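## Task

Move the black king, black queen, black rook and black pawn from beside the board onto squares E3, A4, D3 and C1 respectively, reading square names from the labels on the board's edge. Every other square must end with the same contents it started with. Every piece on the board must finish standing upright and lying wholly within its square. Anything that stays put only because the robot is holding it does not count.

## Robot and tools

Robot: a single seven-joint Kinova Gen3 arm with a two-pad parallel gripper (up to 50 mm between pads). Joint order, used in every command row and every per-joint list in results: waist (joint_1), shoulder (joint_2), upper arm roll (joint_3), elbow (joint_4), forearm roll (joint_5), wrist pitch (joint_6), wrist roll (joint_7). Stated ranges in rad: waist ±6.283, shoulder ±2.250, upper arm roll ±6.283, elbow ±2.580, forearm roll ±6.283, wrist pitch ±2.100, wrist roll ±6.283; true ends may differ by up to 0.013 rad.

Scene frame: origin on the table top under the arm base, +z up, +y to the left when facing along +x. The base may be slightly tilted. Cameras: cam_head_left, cam_head_right (fixed, 672x504, calibrated with K, distortion and T_world_to_cam; errors of a couple of degrees and several mm are possible) and cam_wrist (672x504, on the wrist, pose not given).

Command row: one list of 10 numbers, each in [-1, 1]: seven joint displacements in the order above, then gripper position, gripper force_limit, gripper speed. Optionally 7 more numbers in [0, 1] scale each joint's stiffness (same joint order) and persist until changed. Joint numbers are offsets, not poses: 1.0 equals 0.9985 rad for the first four joints and 0.8765 rad for the last three. Gripper position is absolute: +1 fully open, about -0.65 pads touching, -1 to grip (close until blocked). force_limit: -1 about 20 N per pad, 0 about 102 N, +1 about 185 N (actual can be ~17% higher). speed: pad gap rate, -1 = 20 mm/s, 0 = 85, +1 = 150.

execute_actions(actions): a list of actions run in sequence; each action is a table of up to 15 rows, one row per 1/30 s step, the last row held if fewer than 15. Every row's joint offsets are taken from the angles at the start of that action (not from the previous row); for the first action of a call, from the last reported angles. An empty list just returns state and images. An action asking a joint more than 0.013 rad beyond its range is refused; a malformed action, or a failing first action, rejects the whole call with no motion.

move(target, speed, blocking): target is one row as above, with offsets measured from the Joint positions in the latest result that showed them. All joints travel proportionally so they finish together, giving a curved gripper path, lasting 0.5 to 10 s (cut off at 10 s). speed in rad/s, 0.01 to 2, default 0.5, applies to the joint with farthest to go. The gripper numbers are sent at the start. Paths ignore obstacles; contact is harder with higher speed or a target further past the contact. blocking=false returns after 0.5 s while the arm keeps going; then only wait or stop are accepted until a result shows the move ended. The extra line reads move: end state (done, off_target, moving, held, fault), limits=held or limits=none, and the joint furthest from target.

wait(seconds): 0 to 10, lets time pass holding the last command; returns early if a running move ends. stop(): brakes a running move (needs room; fingers continue). zoom_image(camera, region): region [x0, y0, x1, y1] in pixels of that camera's latest image, at most 504x504. read_manual(section): licence text only. finished_scene(scene): ends the current scene, given its number; irreversible, and the goal must already hold without the robot.

Motion limits: each step the joint target can lead the measured angle by at most 0.304 rad (first four joints) or 0.266 rad (last three), or smaller amounts when stiffness is set; targets putting the gripper more than 70 mm from its current position are scaled back. Large moves may need several actions and may return short of target; resend the remainder. Turning only the wrist roll swings the pad midpoint around a 25 mm circle.

Result lines: Joint positions and Joint velocities (rad, rad/s), Joint targets (what joints are being driven toward now), "joint sent to its limit", "joint command not followed" (clearance check altered targets). Gripper object_status: 0 moving, 1 stopped while opening, 2 stopped while closing (holding), 3 at requested position or pads met (usually nothing held). Check for 2 after closing. Any new position value (change of 0.01 or more) resets status to 0 and is needed before new force_limit or speed apply; open first to regrip more softly. Opening in mm is about (250 - position_measured) x 0.202.

Hazards: a joint torque at its load limit (48 N m for first four, 30.2 for last three, held weight included) causes a 10 s stop and skips the rest of the call. Holding loads heats motors; MOTOR HOT appears from 60 °C and at 75 °C an OVER-TEMPERATURE FAULT lets the arm sink. Held pieces may get brief tugs. Time passes while you compose replies, with the arm holding its last command. Avoid knocking pieces over or off squares, dropping or slamming pieces, pushing hard into the board, and anything leaving the table, which fails the task.

Each tool is called after ">>>" in YAML: its name, and indented under it one key for each argument.

## Session

>>> execute_actions:
  actions: []

Scene clock: 0.00 s.
position_measured=3 object_status=3
Joint names: [waist, shoulder, upper arm roll, elbow, forearm roll, wrist pitch, wrist roll]
Joint positions: [-0.726  0.708  0.392  1.42   0.64   0.81   0.817]
Joint velocities: [ 0.     0.001  0.     0.002  0.     0.001 -0.001]
Motor temperatures (°C, as the motors report them): [33 33 30 29 33 42 38]
Joint targets: [-0.726 0.708 0.392 1.420 0.640 0.810 0.817]
Joint stiffness scale: [1. 1. 1. 1. 1. 1. 1.]

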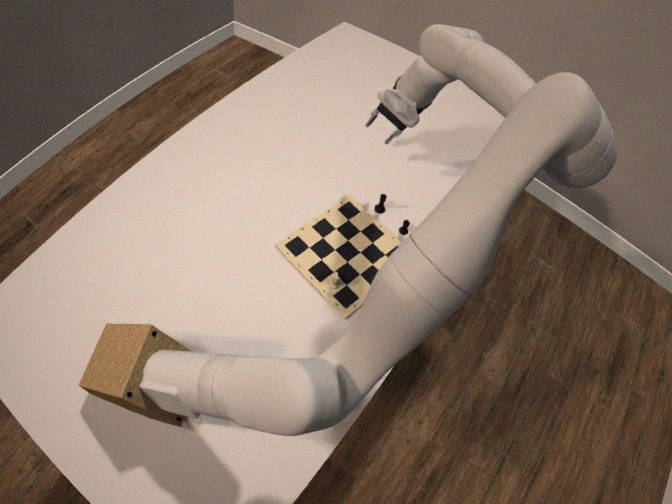

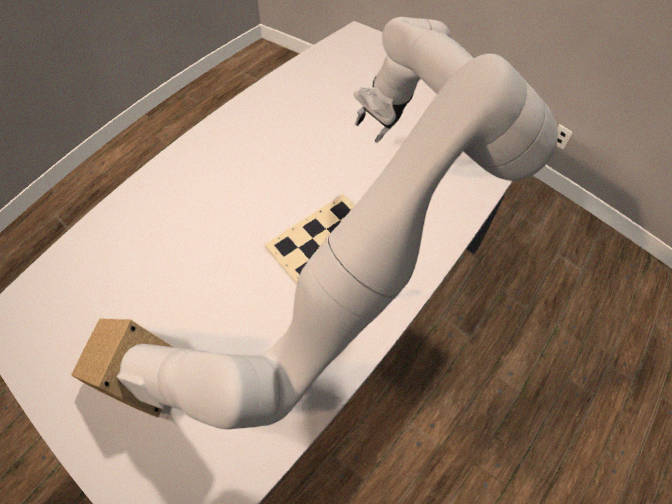

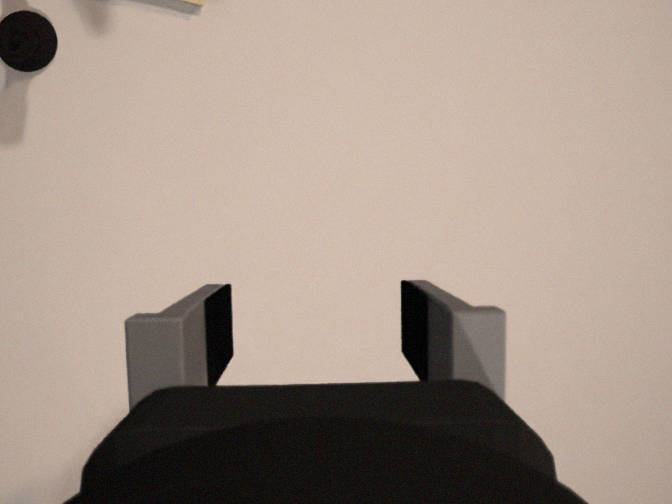

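>>> zoom_image:
  camera: "cam_head_left"
  region: [260, 170, 440, 330]

>>> zoom_image:
  camera: "cam_head_left"
  region: [60, 300, 360, 460]

>>> zoom_image:
  camera: "cam_head_right"
  region: [50, 300, 350, 460]

Region (260, 170, 440, 330) of cam_head_left's 672x504 image, scaled by 2.800, with more detail than that image has.

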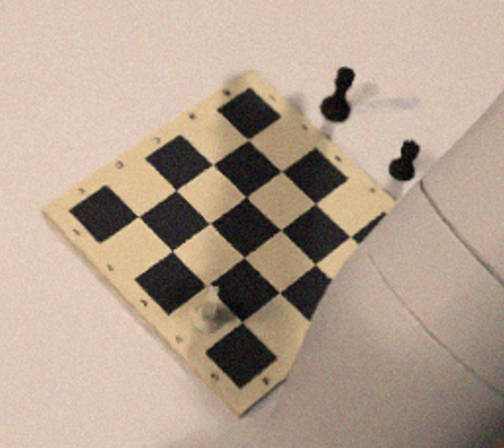

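Region (60, 300, 360, 460) of cam_head_left's 672x504 image, scaled by 1.680, with more detail than that image has; it fills the top 269 rows of this view, and the rest is white.

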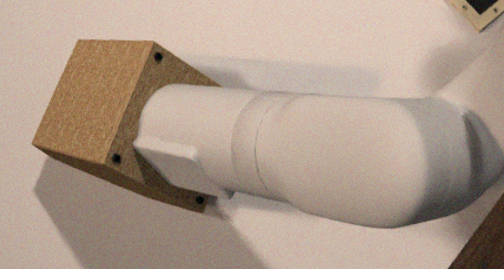

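Region (50, 300, 350, 460) of cam_head_right's 672x504 image, scaled by 1.680, with more detail than that image has; it fills the top 269 rows of this view, and the rest is white.

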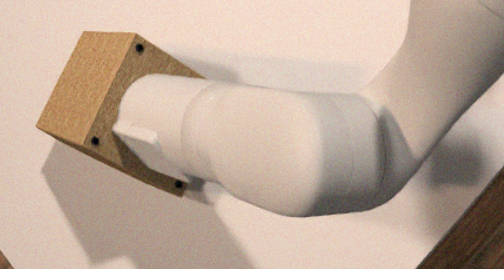

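>>> zoom_image:
  camera: "cam_head_left"
  region: [350, 70, 450, 160]

>>> zoom_image:
  camera: "cam_head_right"
  region: [335, 70, 435, 160]

>>> zoom_image:
  camera: "cam_head_left"
  region: [70, 310, 210, 440]

>>> zoom_image:
  camera: "cam_head_right"
  region: [60, 305, 200, 435]

Region (350, 70, 450, 160) of cam_head_left's 672x504 image, scaled by 5.040, with more detail than that image has; it fills the top 454 rows of this view, and the rest is white.

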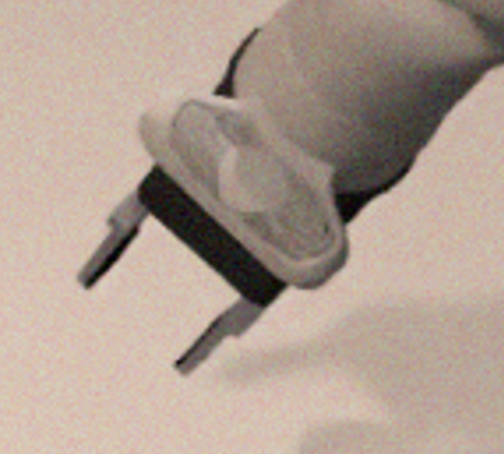

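Region (335, 70, 435, 160) of cam_head_right's 672x504 image, scaled by 5.040, with more detail than that image has; it fills the top 454 rows of this view, and the rest is white.

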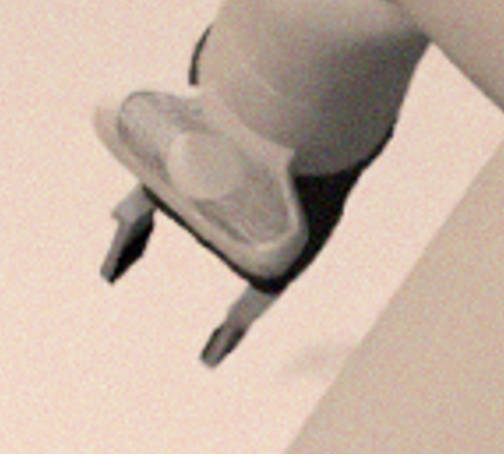

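Region (70, 310, 210, 440) of cam_head_left's 672x504 image, scaled by 3.600, with more detail than that image has; it fills the top 468 rows of this view, and the rest is white.

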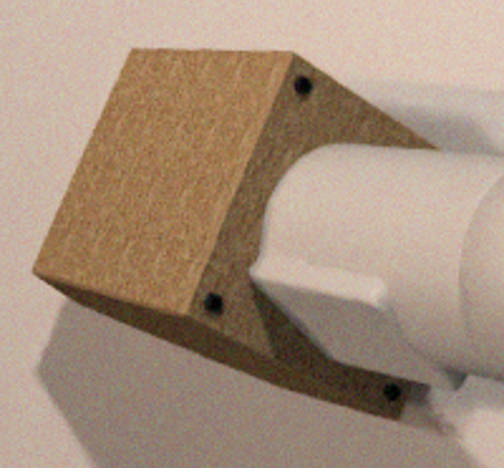

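Region (60, 305, 200, 435) of cam_head_right's 672x504 image, scaled by 3.600, with more detail than that image has; it fills the top 468 rows of this view, and the rest is white.

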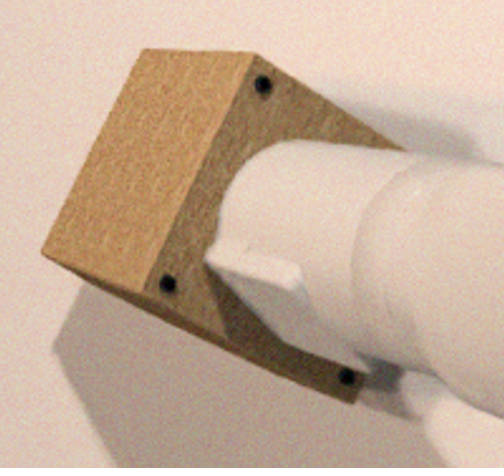

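>>> move:
  target: [0.0545,-0.0941,-0.3926,-0.343,0.183,1.0,-0.176,1,-0.5,0.5]
  speed: 0.7

Scene clock: 45.33 s.
position_measured=3 object_status=3
Joint names: [waist, shoulder, upper arm roll, elbow, forearm roll, wrist pitch, wrist roll]
Joint positions: [-0.675  0.616  0.005  1.08   0.793  1.68   0.673]
Joint velocities: [ 0.003  0.001 -0.    -0.001 -0.    -0.     0.   ]
Motor temperatures (°C, as the motors report them): [34 34 30 29 33 42 38]
Joint targets: [-0.672 0.614 0.000 1.077 0.800 1.687 0.663]
Joint stiffness scale: [1. 1. 1. 1. 1. 1. 1.]
move: done; limits=none; farthest joint: the wrist roll, 0.010 radians from its target (0.155 radians at the start)

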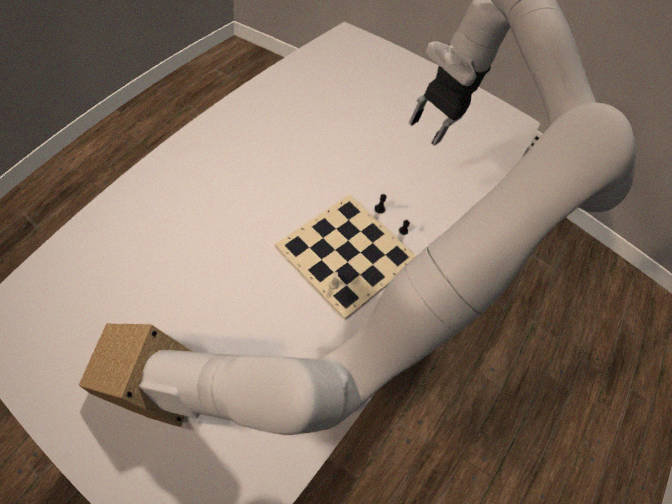

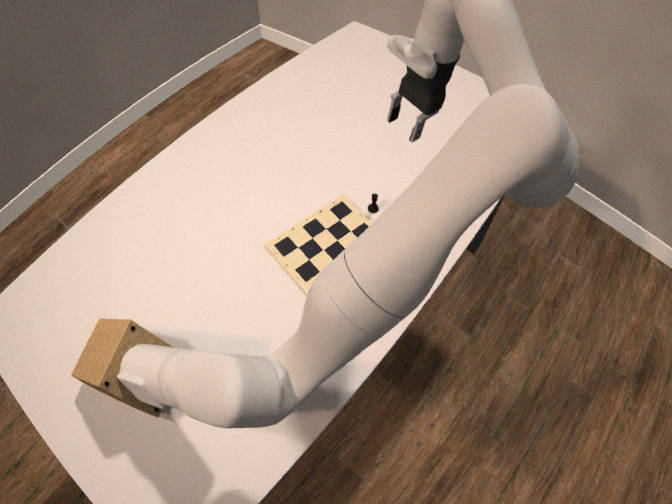

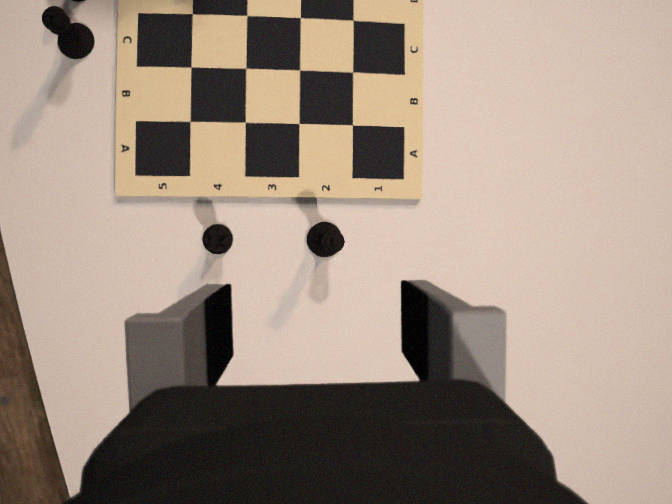

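>>> zoom_image:
  camera: "cam_wrist"
  region: [180, 160, 440, 290]

>>> zoom_image:
  camera: "cam_wrist"
  region: [0, 0, 250, 210]

>>> zoom_image:
  camera: "cam_wrist"
  region: [230, 0, 440, 210]

>>> zoom_image:
  camera: "cam_head_left"
  region: [390, 60, 490, 160]

>>> zoom_image:
  camera: "cam_head_right"
  region: [365, 60, 465, 160]

>>> zoom_image:
  camera: "cam_head_left"
  region: [270, 180, 430, 330]

Region (180, 160, 440, 290) of cam_wrist's 672x504 image, scaled by 1.938.

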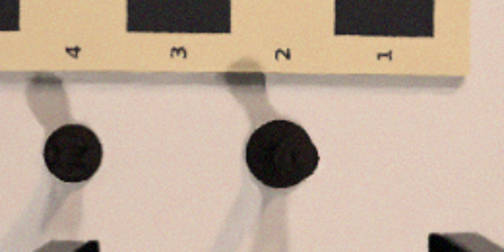

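Region (0, 0, 250, 210) of cam_wrist's 672x504 image, scaled by 2.016; it fills the top 423 rows of this view, and the rest is white.

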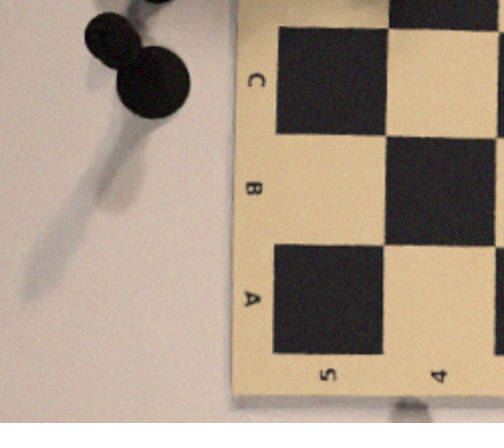

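Region (230, 0, 440, 210) of cam_wrist's 672x504 image, scaled by 2.400.

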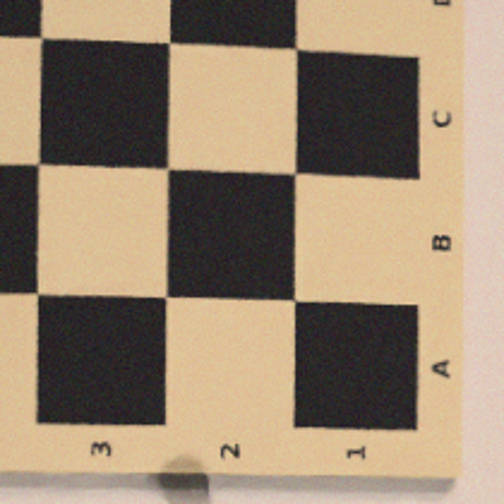

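Region (390, 60, 490, 160) of cam_head_left's 672x504 image, scaled by 5.040, with more detail than that image has.

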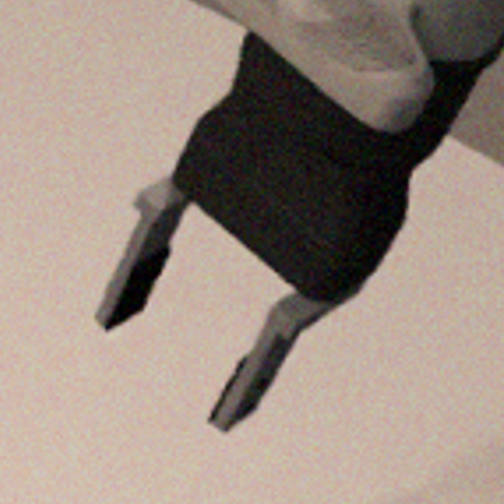

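Region (365, 60, 465, 160) of cam_head_right's 672x504 image, scaled by 5.040, with more detail than that image has.

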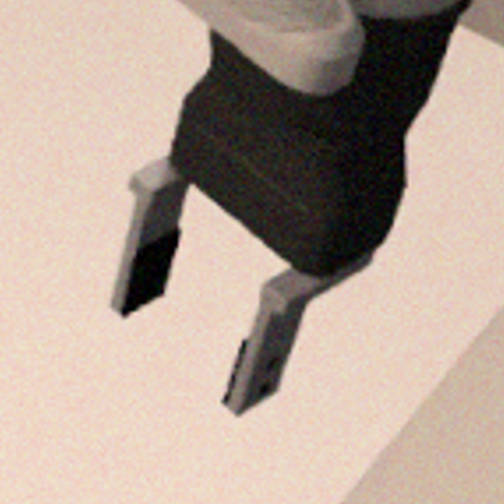

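Region (270, 180, 430, 330) of cam_head_left's 672x504 image, scaled by 3.150, with more detail than that image has; it fills the top 472 rows of this view, and the rest is white.

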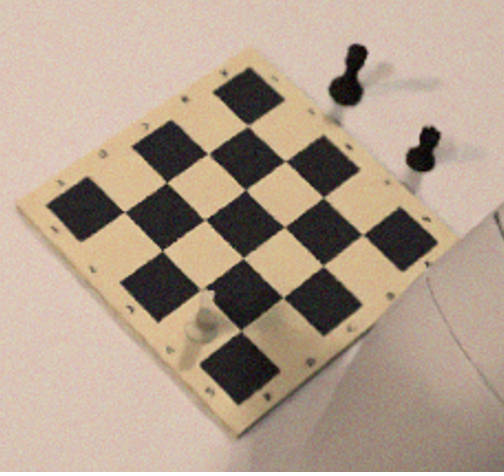

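>>> move:
  target: [0.1993,0.1532,-0.010,0.2394,0.0878,-0.3714,-0.2076,1,-0.5,0.5]
  speed: 0.4

Scene clock: 64.07 s.
position_measured=3 object_status=3
Joint names: [waist, shoulder, upper arm roll, elbow, forearm roll, wrist pitch, wrist roll]
Joint positions: [-0.479  0.767 -0.     1.316  0.863  1.361  0.5  ]
Joint velocities: [ 0.003  0.001 -0.     0.     0.    -0.001  0.   ]
Motor temperatures (°C, as the motors report them): [34 34 30 29 33 42 38]
Joint targets: [-0.476 0.769 -0.005 1.319 0.870 1.354 0.491]
Joint stiffness scale: [1. 1. 1. 1. 1. 1. 1.]
move: done; limits=none; farthest joint: the wrist roll, 0.009 radians from its target (0.182 radians at the start)

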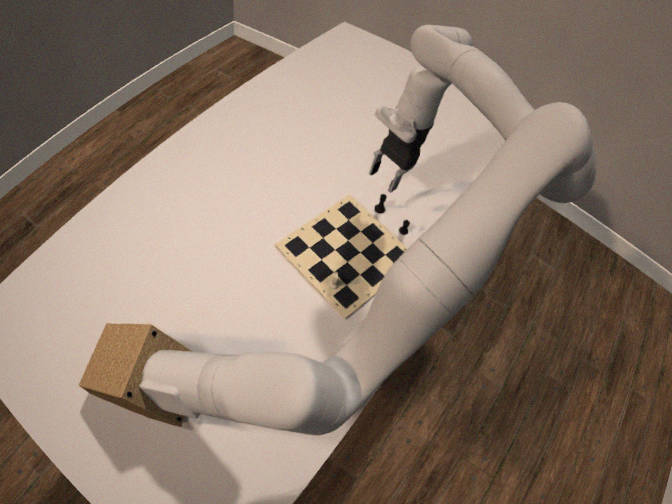

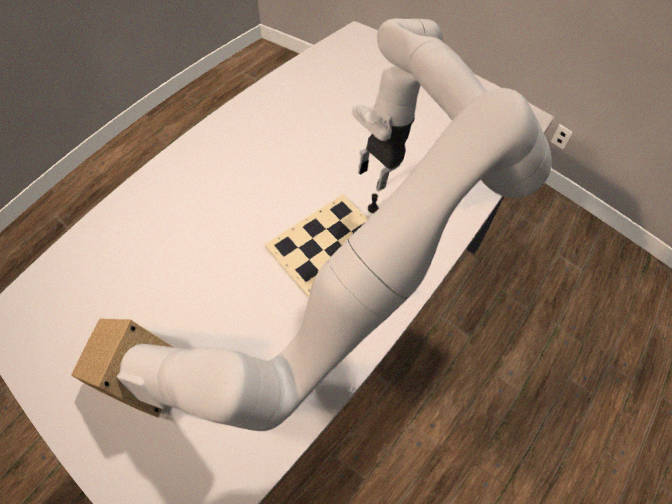

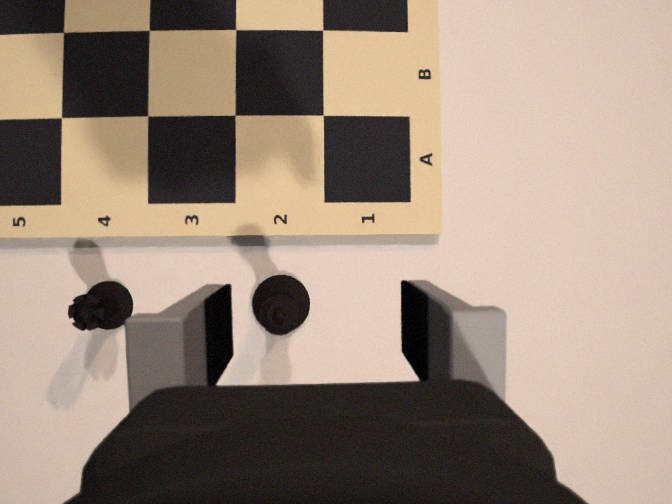

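>>> zoom_image:
  camera: "cam_wrist"
  region: [30, 0, 260, 230]

>>> zoom_image:
  camera: "cam_wrist"
  region: [220, 0, 460, 250]

>>> zoom_image:
  camera: "cam_wrist"
  region: [180, 230, 440, 400]

>>> zoom_image:
  camera: "cam_head_left"
  region: [340, 130, 440, 245]

Region (30, 0, 260, 230) of cam_wrist's 672x504 image, scaled by 2.191.

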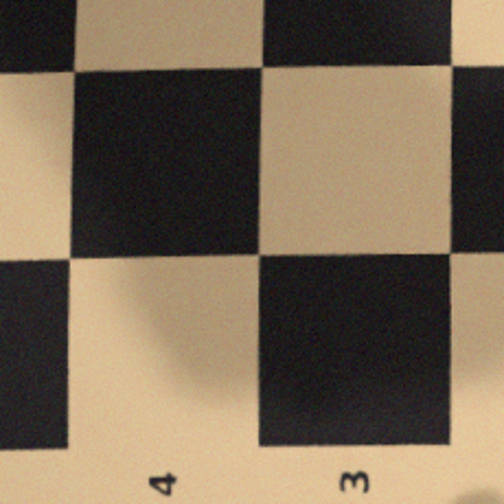

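Region (220, 0, 460, 250) of cam_wrist's 672x504 image, scaled by 2.016; it fills the left 484 columns of this view, and the rest is white.

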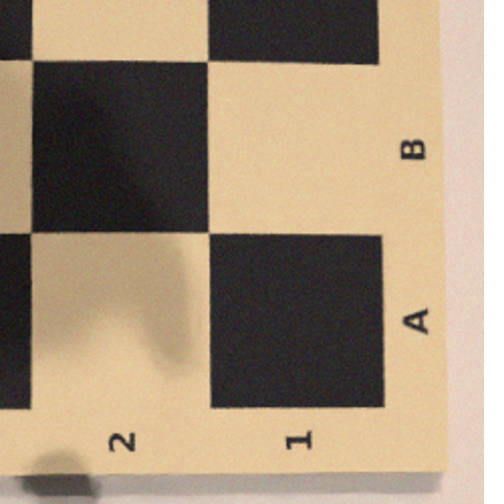

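Region (180, 230, 440, 400) of cam_wrist's 672x504 image, scaled by 1.938; it fills the top 330 rows of this view, and the rest is white.

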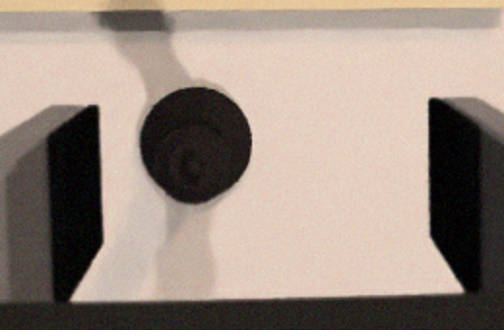

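Region (340, 130, 440, 245) of cam_head_left's 672x504 image, scaled by 4.383, with more detail than that image has; it fills the left 438 columns of this view, and the rest is white.

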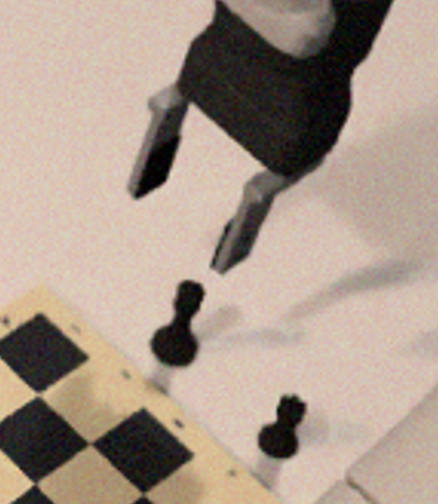

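>>> zoom_image:
  camera: "cam_wrist"
  region: [115, 270, 245, 400]

>>> zoom_image:
  camera: "cam_wrist"
  region: [390, 270, 520, 400]

Region (115, 270, 245, 400) of cam_wrist's 672x504 image, scaled by 3.877.

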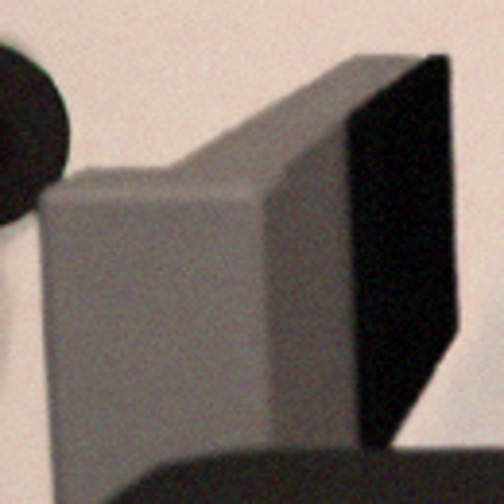

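Region (390, 270, 520, 400) of cam_wrist's 672x504 image, scaled by 3.877.

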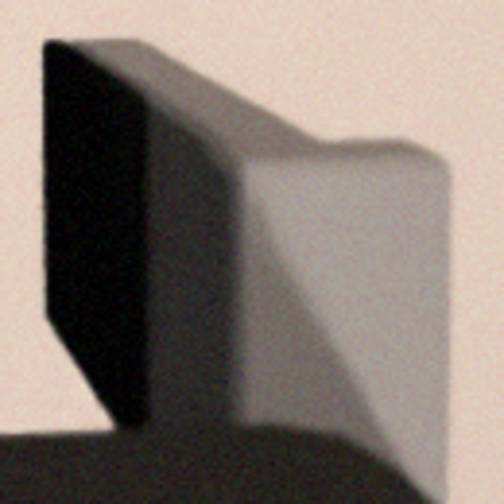

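>>> move:
  target: [0.0778,0.0371,0,0.1271,0.1627,-0.1626,-0.137,1,-0.5,0.5]
  speed: 0.25

Scene clock: 80.20 s.
position_measured=3 object_status=3
Joint names: [waist, shoulder, upper arm roll, elbow, forearm roll, wrist pitch, wrist roll]
Joint positions: [-0.405  0.802 -0.     1.44   0.998  1.225  0.389]
Joint velocities: [ 0.003 -0.001 -0.    -0.001 -0.    -0.001  0.001]
Motor temperatures (°C, as the motors report them): [34 34 30 29 33 42 38]
Joint targets: [-0.402 0.804 -0.000 1.443 1.005 1.219 0.380]
Joint stiffness scale: [1. 1. 1. 1. 1. 1. 1.]
move: done; limits=none; farthest joint: the wrist roll, 0.010 radians from its target (0.120 radians at the start)

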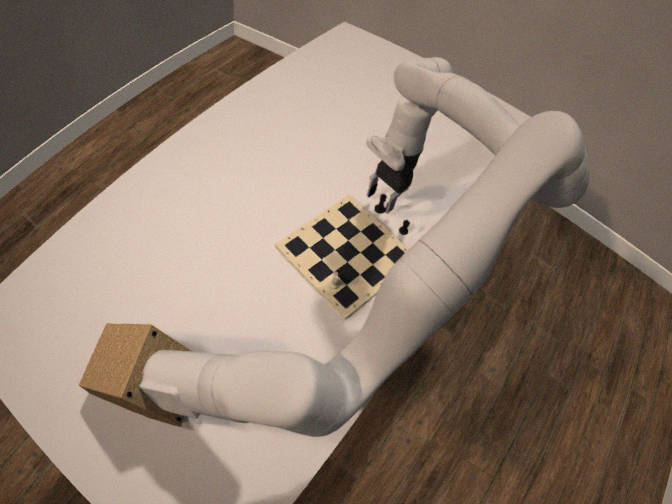

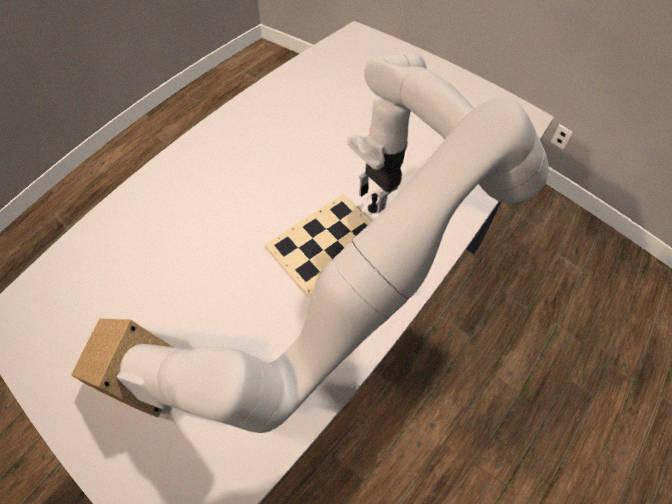

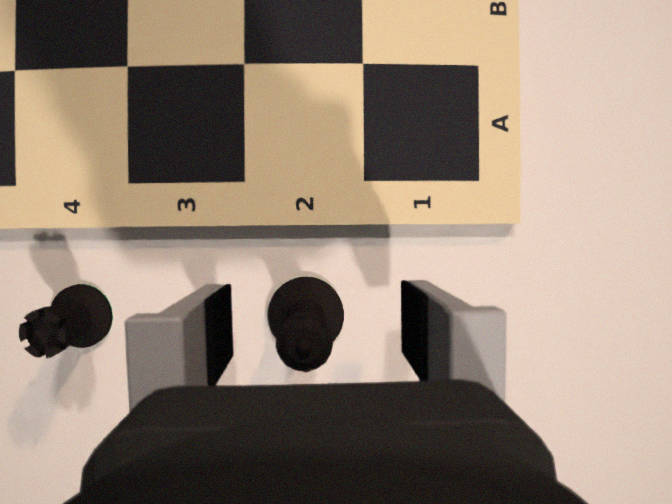

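>>> execute_actions:
  actions:
    - [[0,0,0,0,0.008,0.008,0,0.3,-0.3,0],[0,0,0,0,0.012,0.012,0,0.3,-0.3,0],[0,0,0,0,0.0176,0.0178,0,0.3,-0.3,0]]
    - [[0,0,0,0,0,0,0,-1,-0.3,-0.4]]

Scene clock: 84.17 s.
position_measured=189 object_status=2
Joint names: [waist, shoulder, upper arm roll, elbow, forearm roll, wrist pitch, wrist roll]
Joint positions: [-0.404  0.802 -0.     1.44   1.006  1.234  0.389]
Joint velocities: [-0.001 -0.     0.    -0.001 -0.    -0.001  0.   ]
Motor temperatures (°C, as the motors report them): [35 34 30 29 33 42 38]
Joint targets: [-0.404 0.802 -0.000 1.440 1.006 1.234 0.389]
Joint stiffness scale: [1. 1. 1. 1. 1. 1. 1.]

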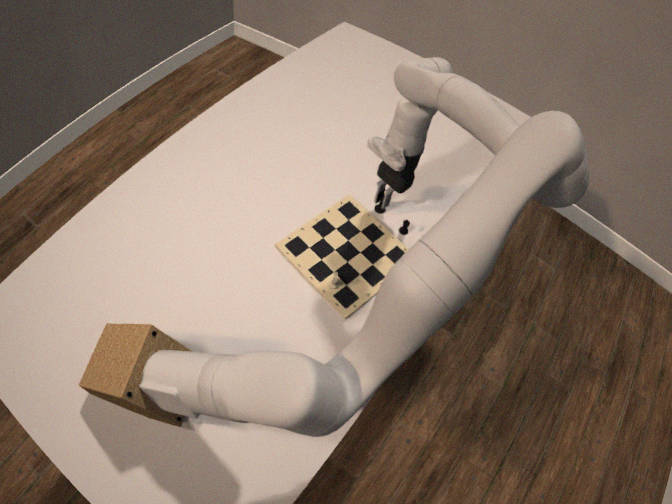

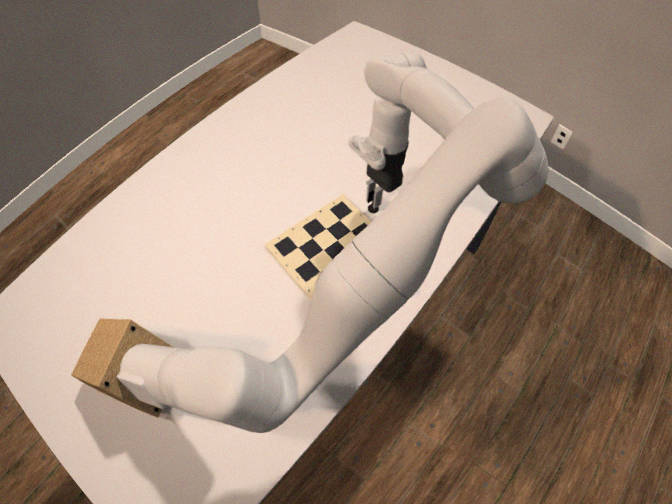

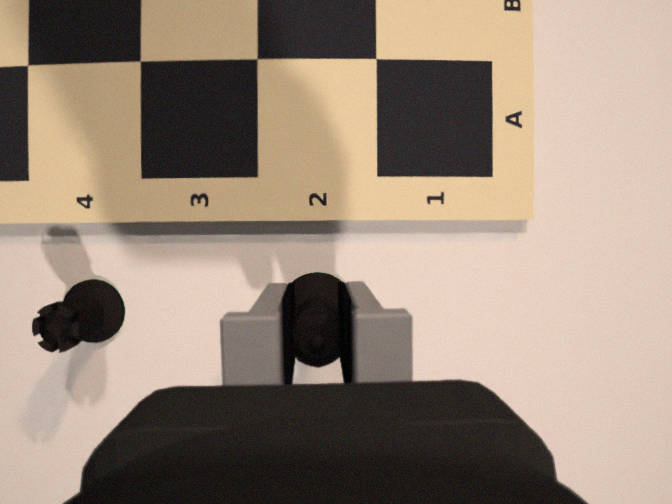

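>>> zoom_image:
  camera: "cam_head_left"
  region: [310, 265, 380, 325]

Region (310, 265, 380, 325) of cam_head_left's 672x504 image, scaled by 7.200, with more detail than that image has; it fills the top 432 rows of this view, and the rest is white.

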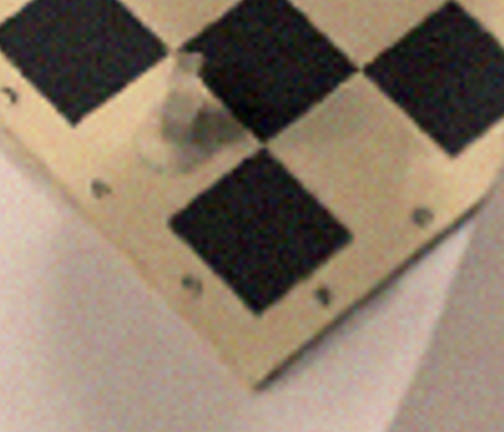

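>>> move:
  target: [-0.0345,-0.0198,0,-0.0184,-0.034,0.052,0.02,-1,-0.3,-0.4]
  speed: 0.15

Scene clock: 90.27 s.
position_measured=189 object_status=2
Joint names: [waist, shoulder, upper arm roll, elbow, forearm roll, wrist pitch, wrist roll]
Joint positions: [-0.436  0.784 -0.     1.425  0.983  1.273  0.398]
Joint velocities: [-0.004 -0.002  0.     0.    -0.     0.    -0.   ]
Motor temperatures (°C, as the motors report them): [35 34 30 29 33 42 38]
Joint targets: [-0.439 0.782 -0.000 1.422 0.976 1.280 0.407]
Joint stiffness scale: [1. 1. 1. 1. 1. 1. 1.]
move: done; limits=none; farthest joint: the wrist roll, 0.009 radians from its target (0.017 radians at the start)

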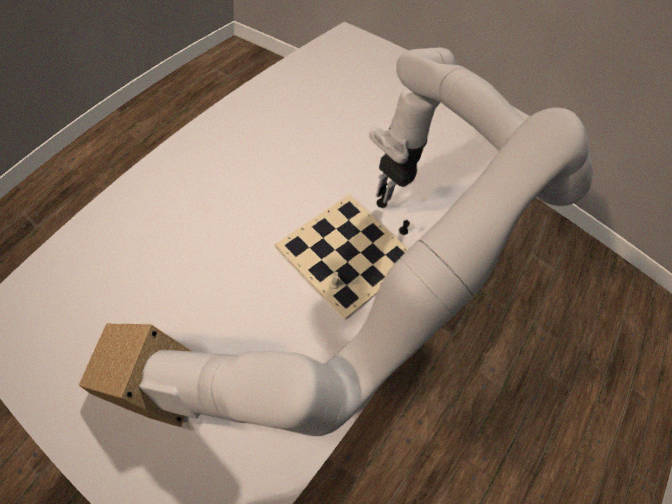

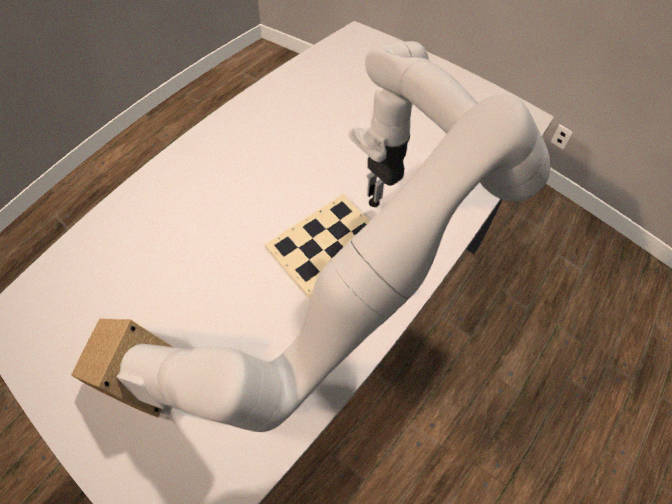

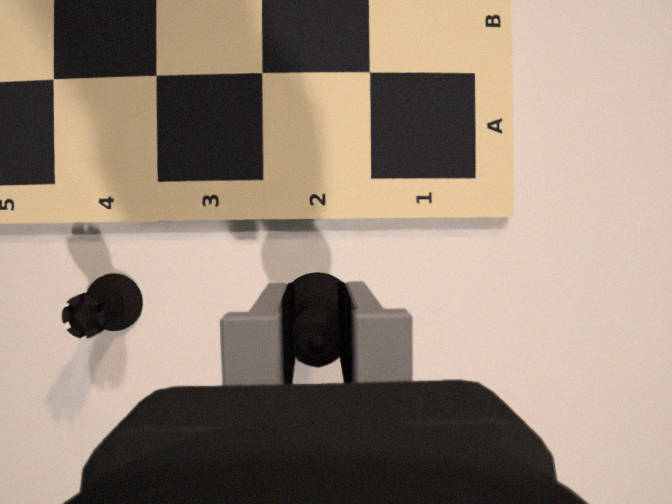

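>>> move:
  target: [0.0306,-0.2032,0,0.3528,0.076,-0.118,-0.147,-1,-0.3,-0.4]
  speed: 0.45

Scene clock: 92.23 s.
position_measured=189 object_status=2
Joint names: [waist, shoulder, upper arm roll, elbow, forearm roll, wrist pitch, wrist roll]
Joint positions: [-0.408  0.584 -0.     1.774  1.043  1.176  0.278]
Joint velocities: [ 0.001 -0.003  0.    -0.001 -0.    -0.     0.001]
Motor temperatures (°C, as the motors report them): [35 34 30 29 33 42 38]
Joint targets: [-0.405 0.581 -0.000 1.777 1.050 1.170 0.269]
Joint stiffness scale: [1. 1. 1. 1. 1. 1. 1.]
move: done; limits=none; farthest joint: the wrist roll, 0.009 radians from its target (0.128 radians at the start)

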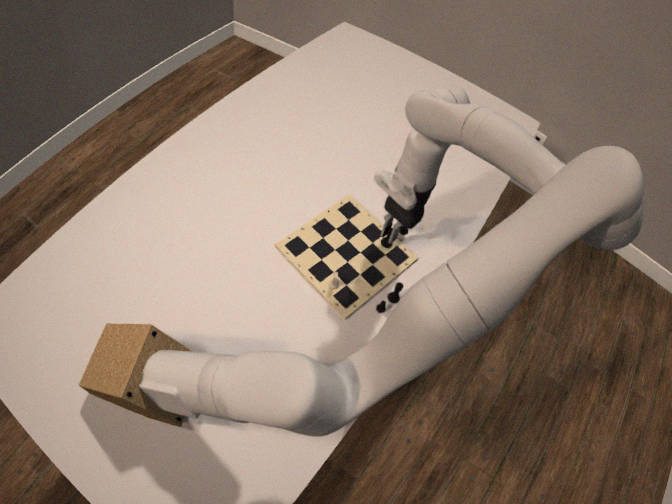

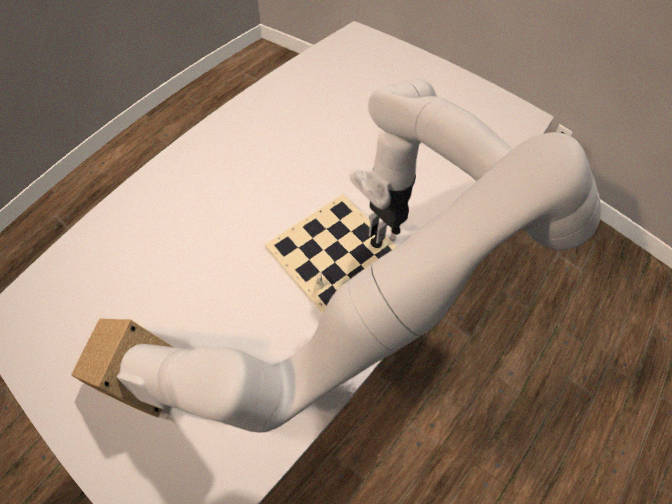

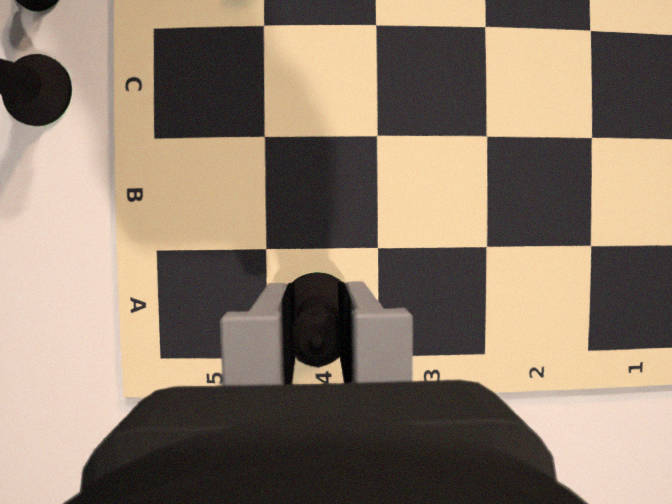

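>>> zoom_image:
  camera: "cam_head_left"
  region: [340, 215, 430, 325]

>>> zoom_image:
  camera: "cam_head_left"
  region: [270, 230, 320, 280]

Region (340, 215, 430, 325) of cam_head_left's 672x504 image, scaled by 4.582, with more detail than that image has; it fills the left 412 columns of this view, and the rest is white.

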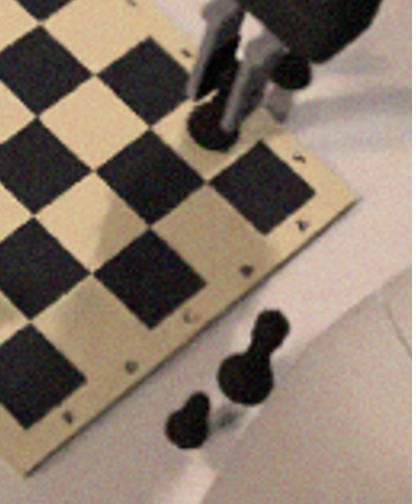

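Region (270, 230, 320, 280) of cam_head_left's 672x504 image, scaled by 10.080, with more detail than that image has.

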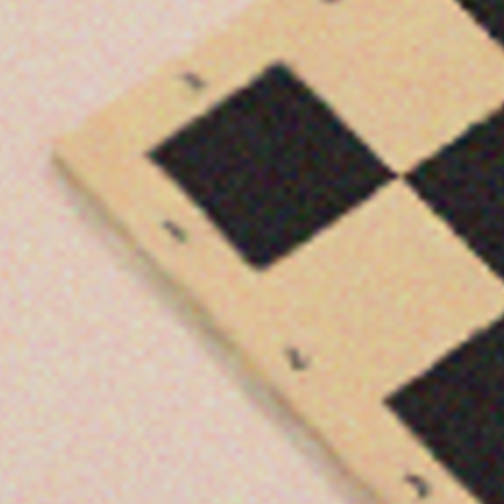

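>>> move:
  target: [0.0143,0.0126,0,0.0113,0.0232,-0.0268,0,-1,-0.3,-0.4]
  speed: 0.05

Scene clock: 96.13 s.
position_measured=189 object_status=2
Joint names: [waist, shoulder, upper arm roll, elbow, forearm roll, wrist pitch, wrist roll]
Joint positions: [-0.399  0.592 -0.     1.781  1.055  1.161  0.278]
Joint velocities: [-0.001 -0.     0.     0.    -0.     0.001 -0.   ]
Motor temperatures (°C, as the motors report them): [35 35 30 29 33 42 38]
Joint targets: [-0.394 0.597 -0.000 1.786 1.063 1.153 0.278]
Joint stiffness scale: [1. 1. 1. 1. 1. 1. 1.]
move: done; limits=none; farthest joint: the forearm roll, 0.009 radians from its target (0.021 radians at the start)

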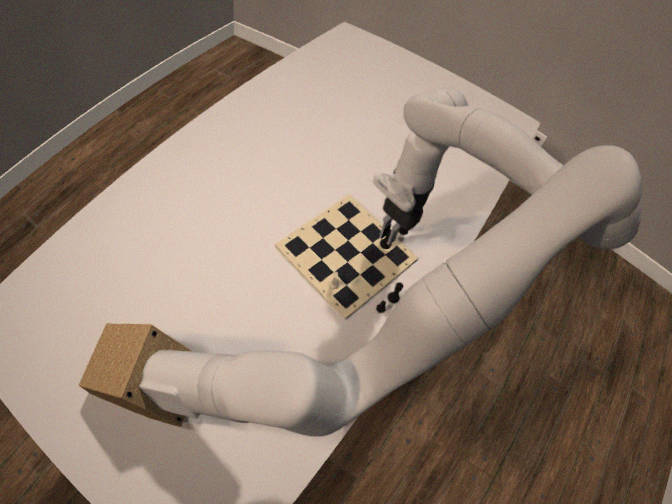

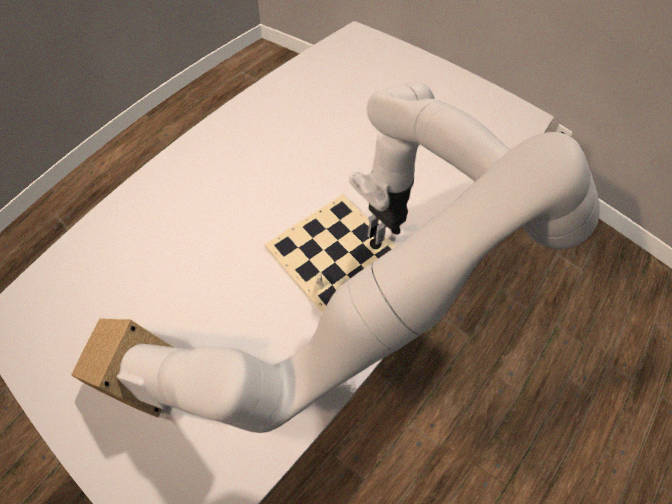

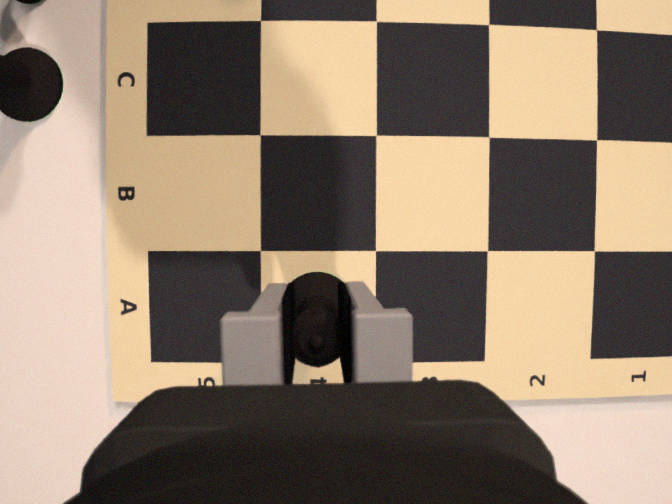

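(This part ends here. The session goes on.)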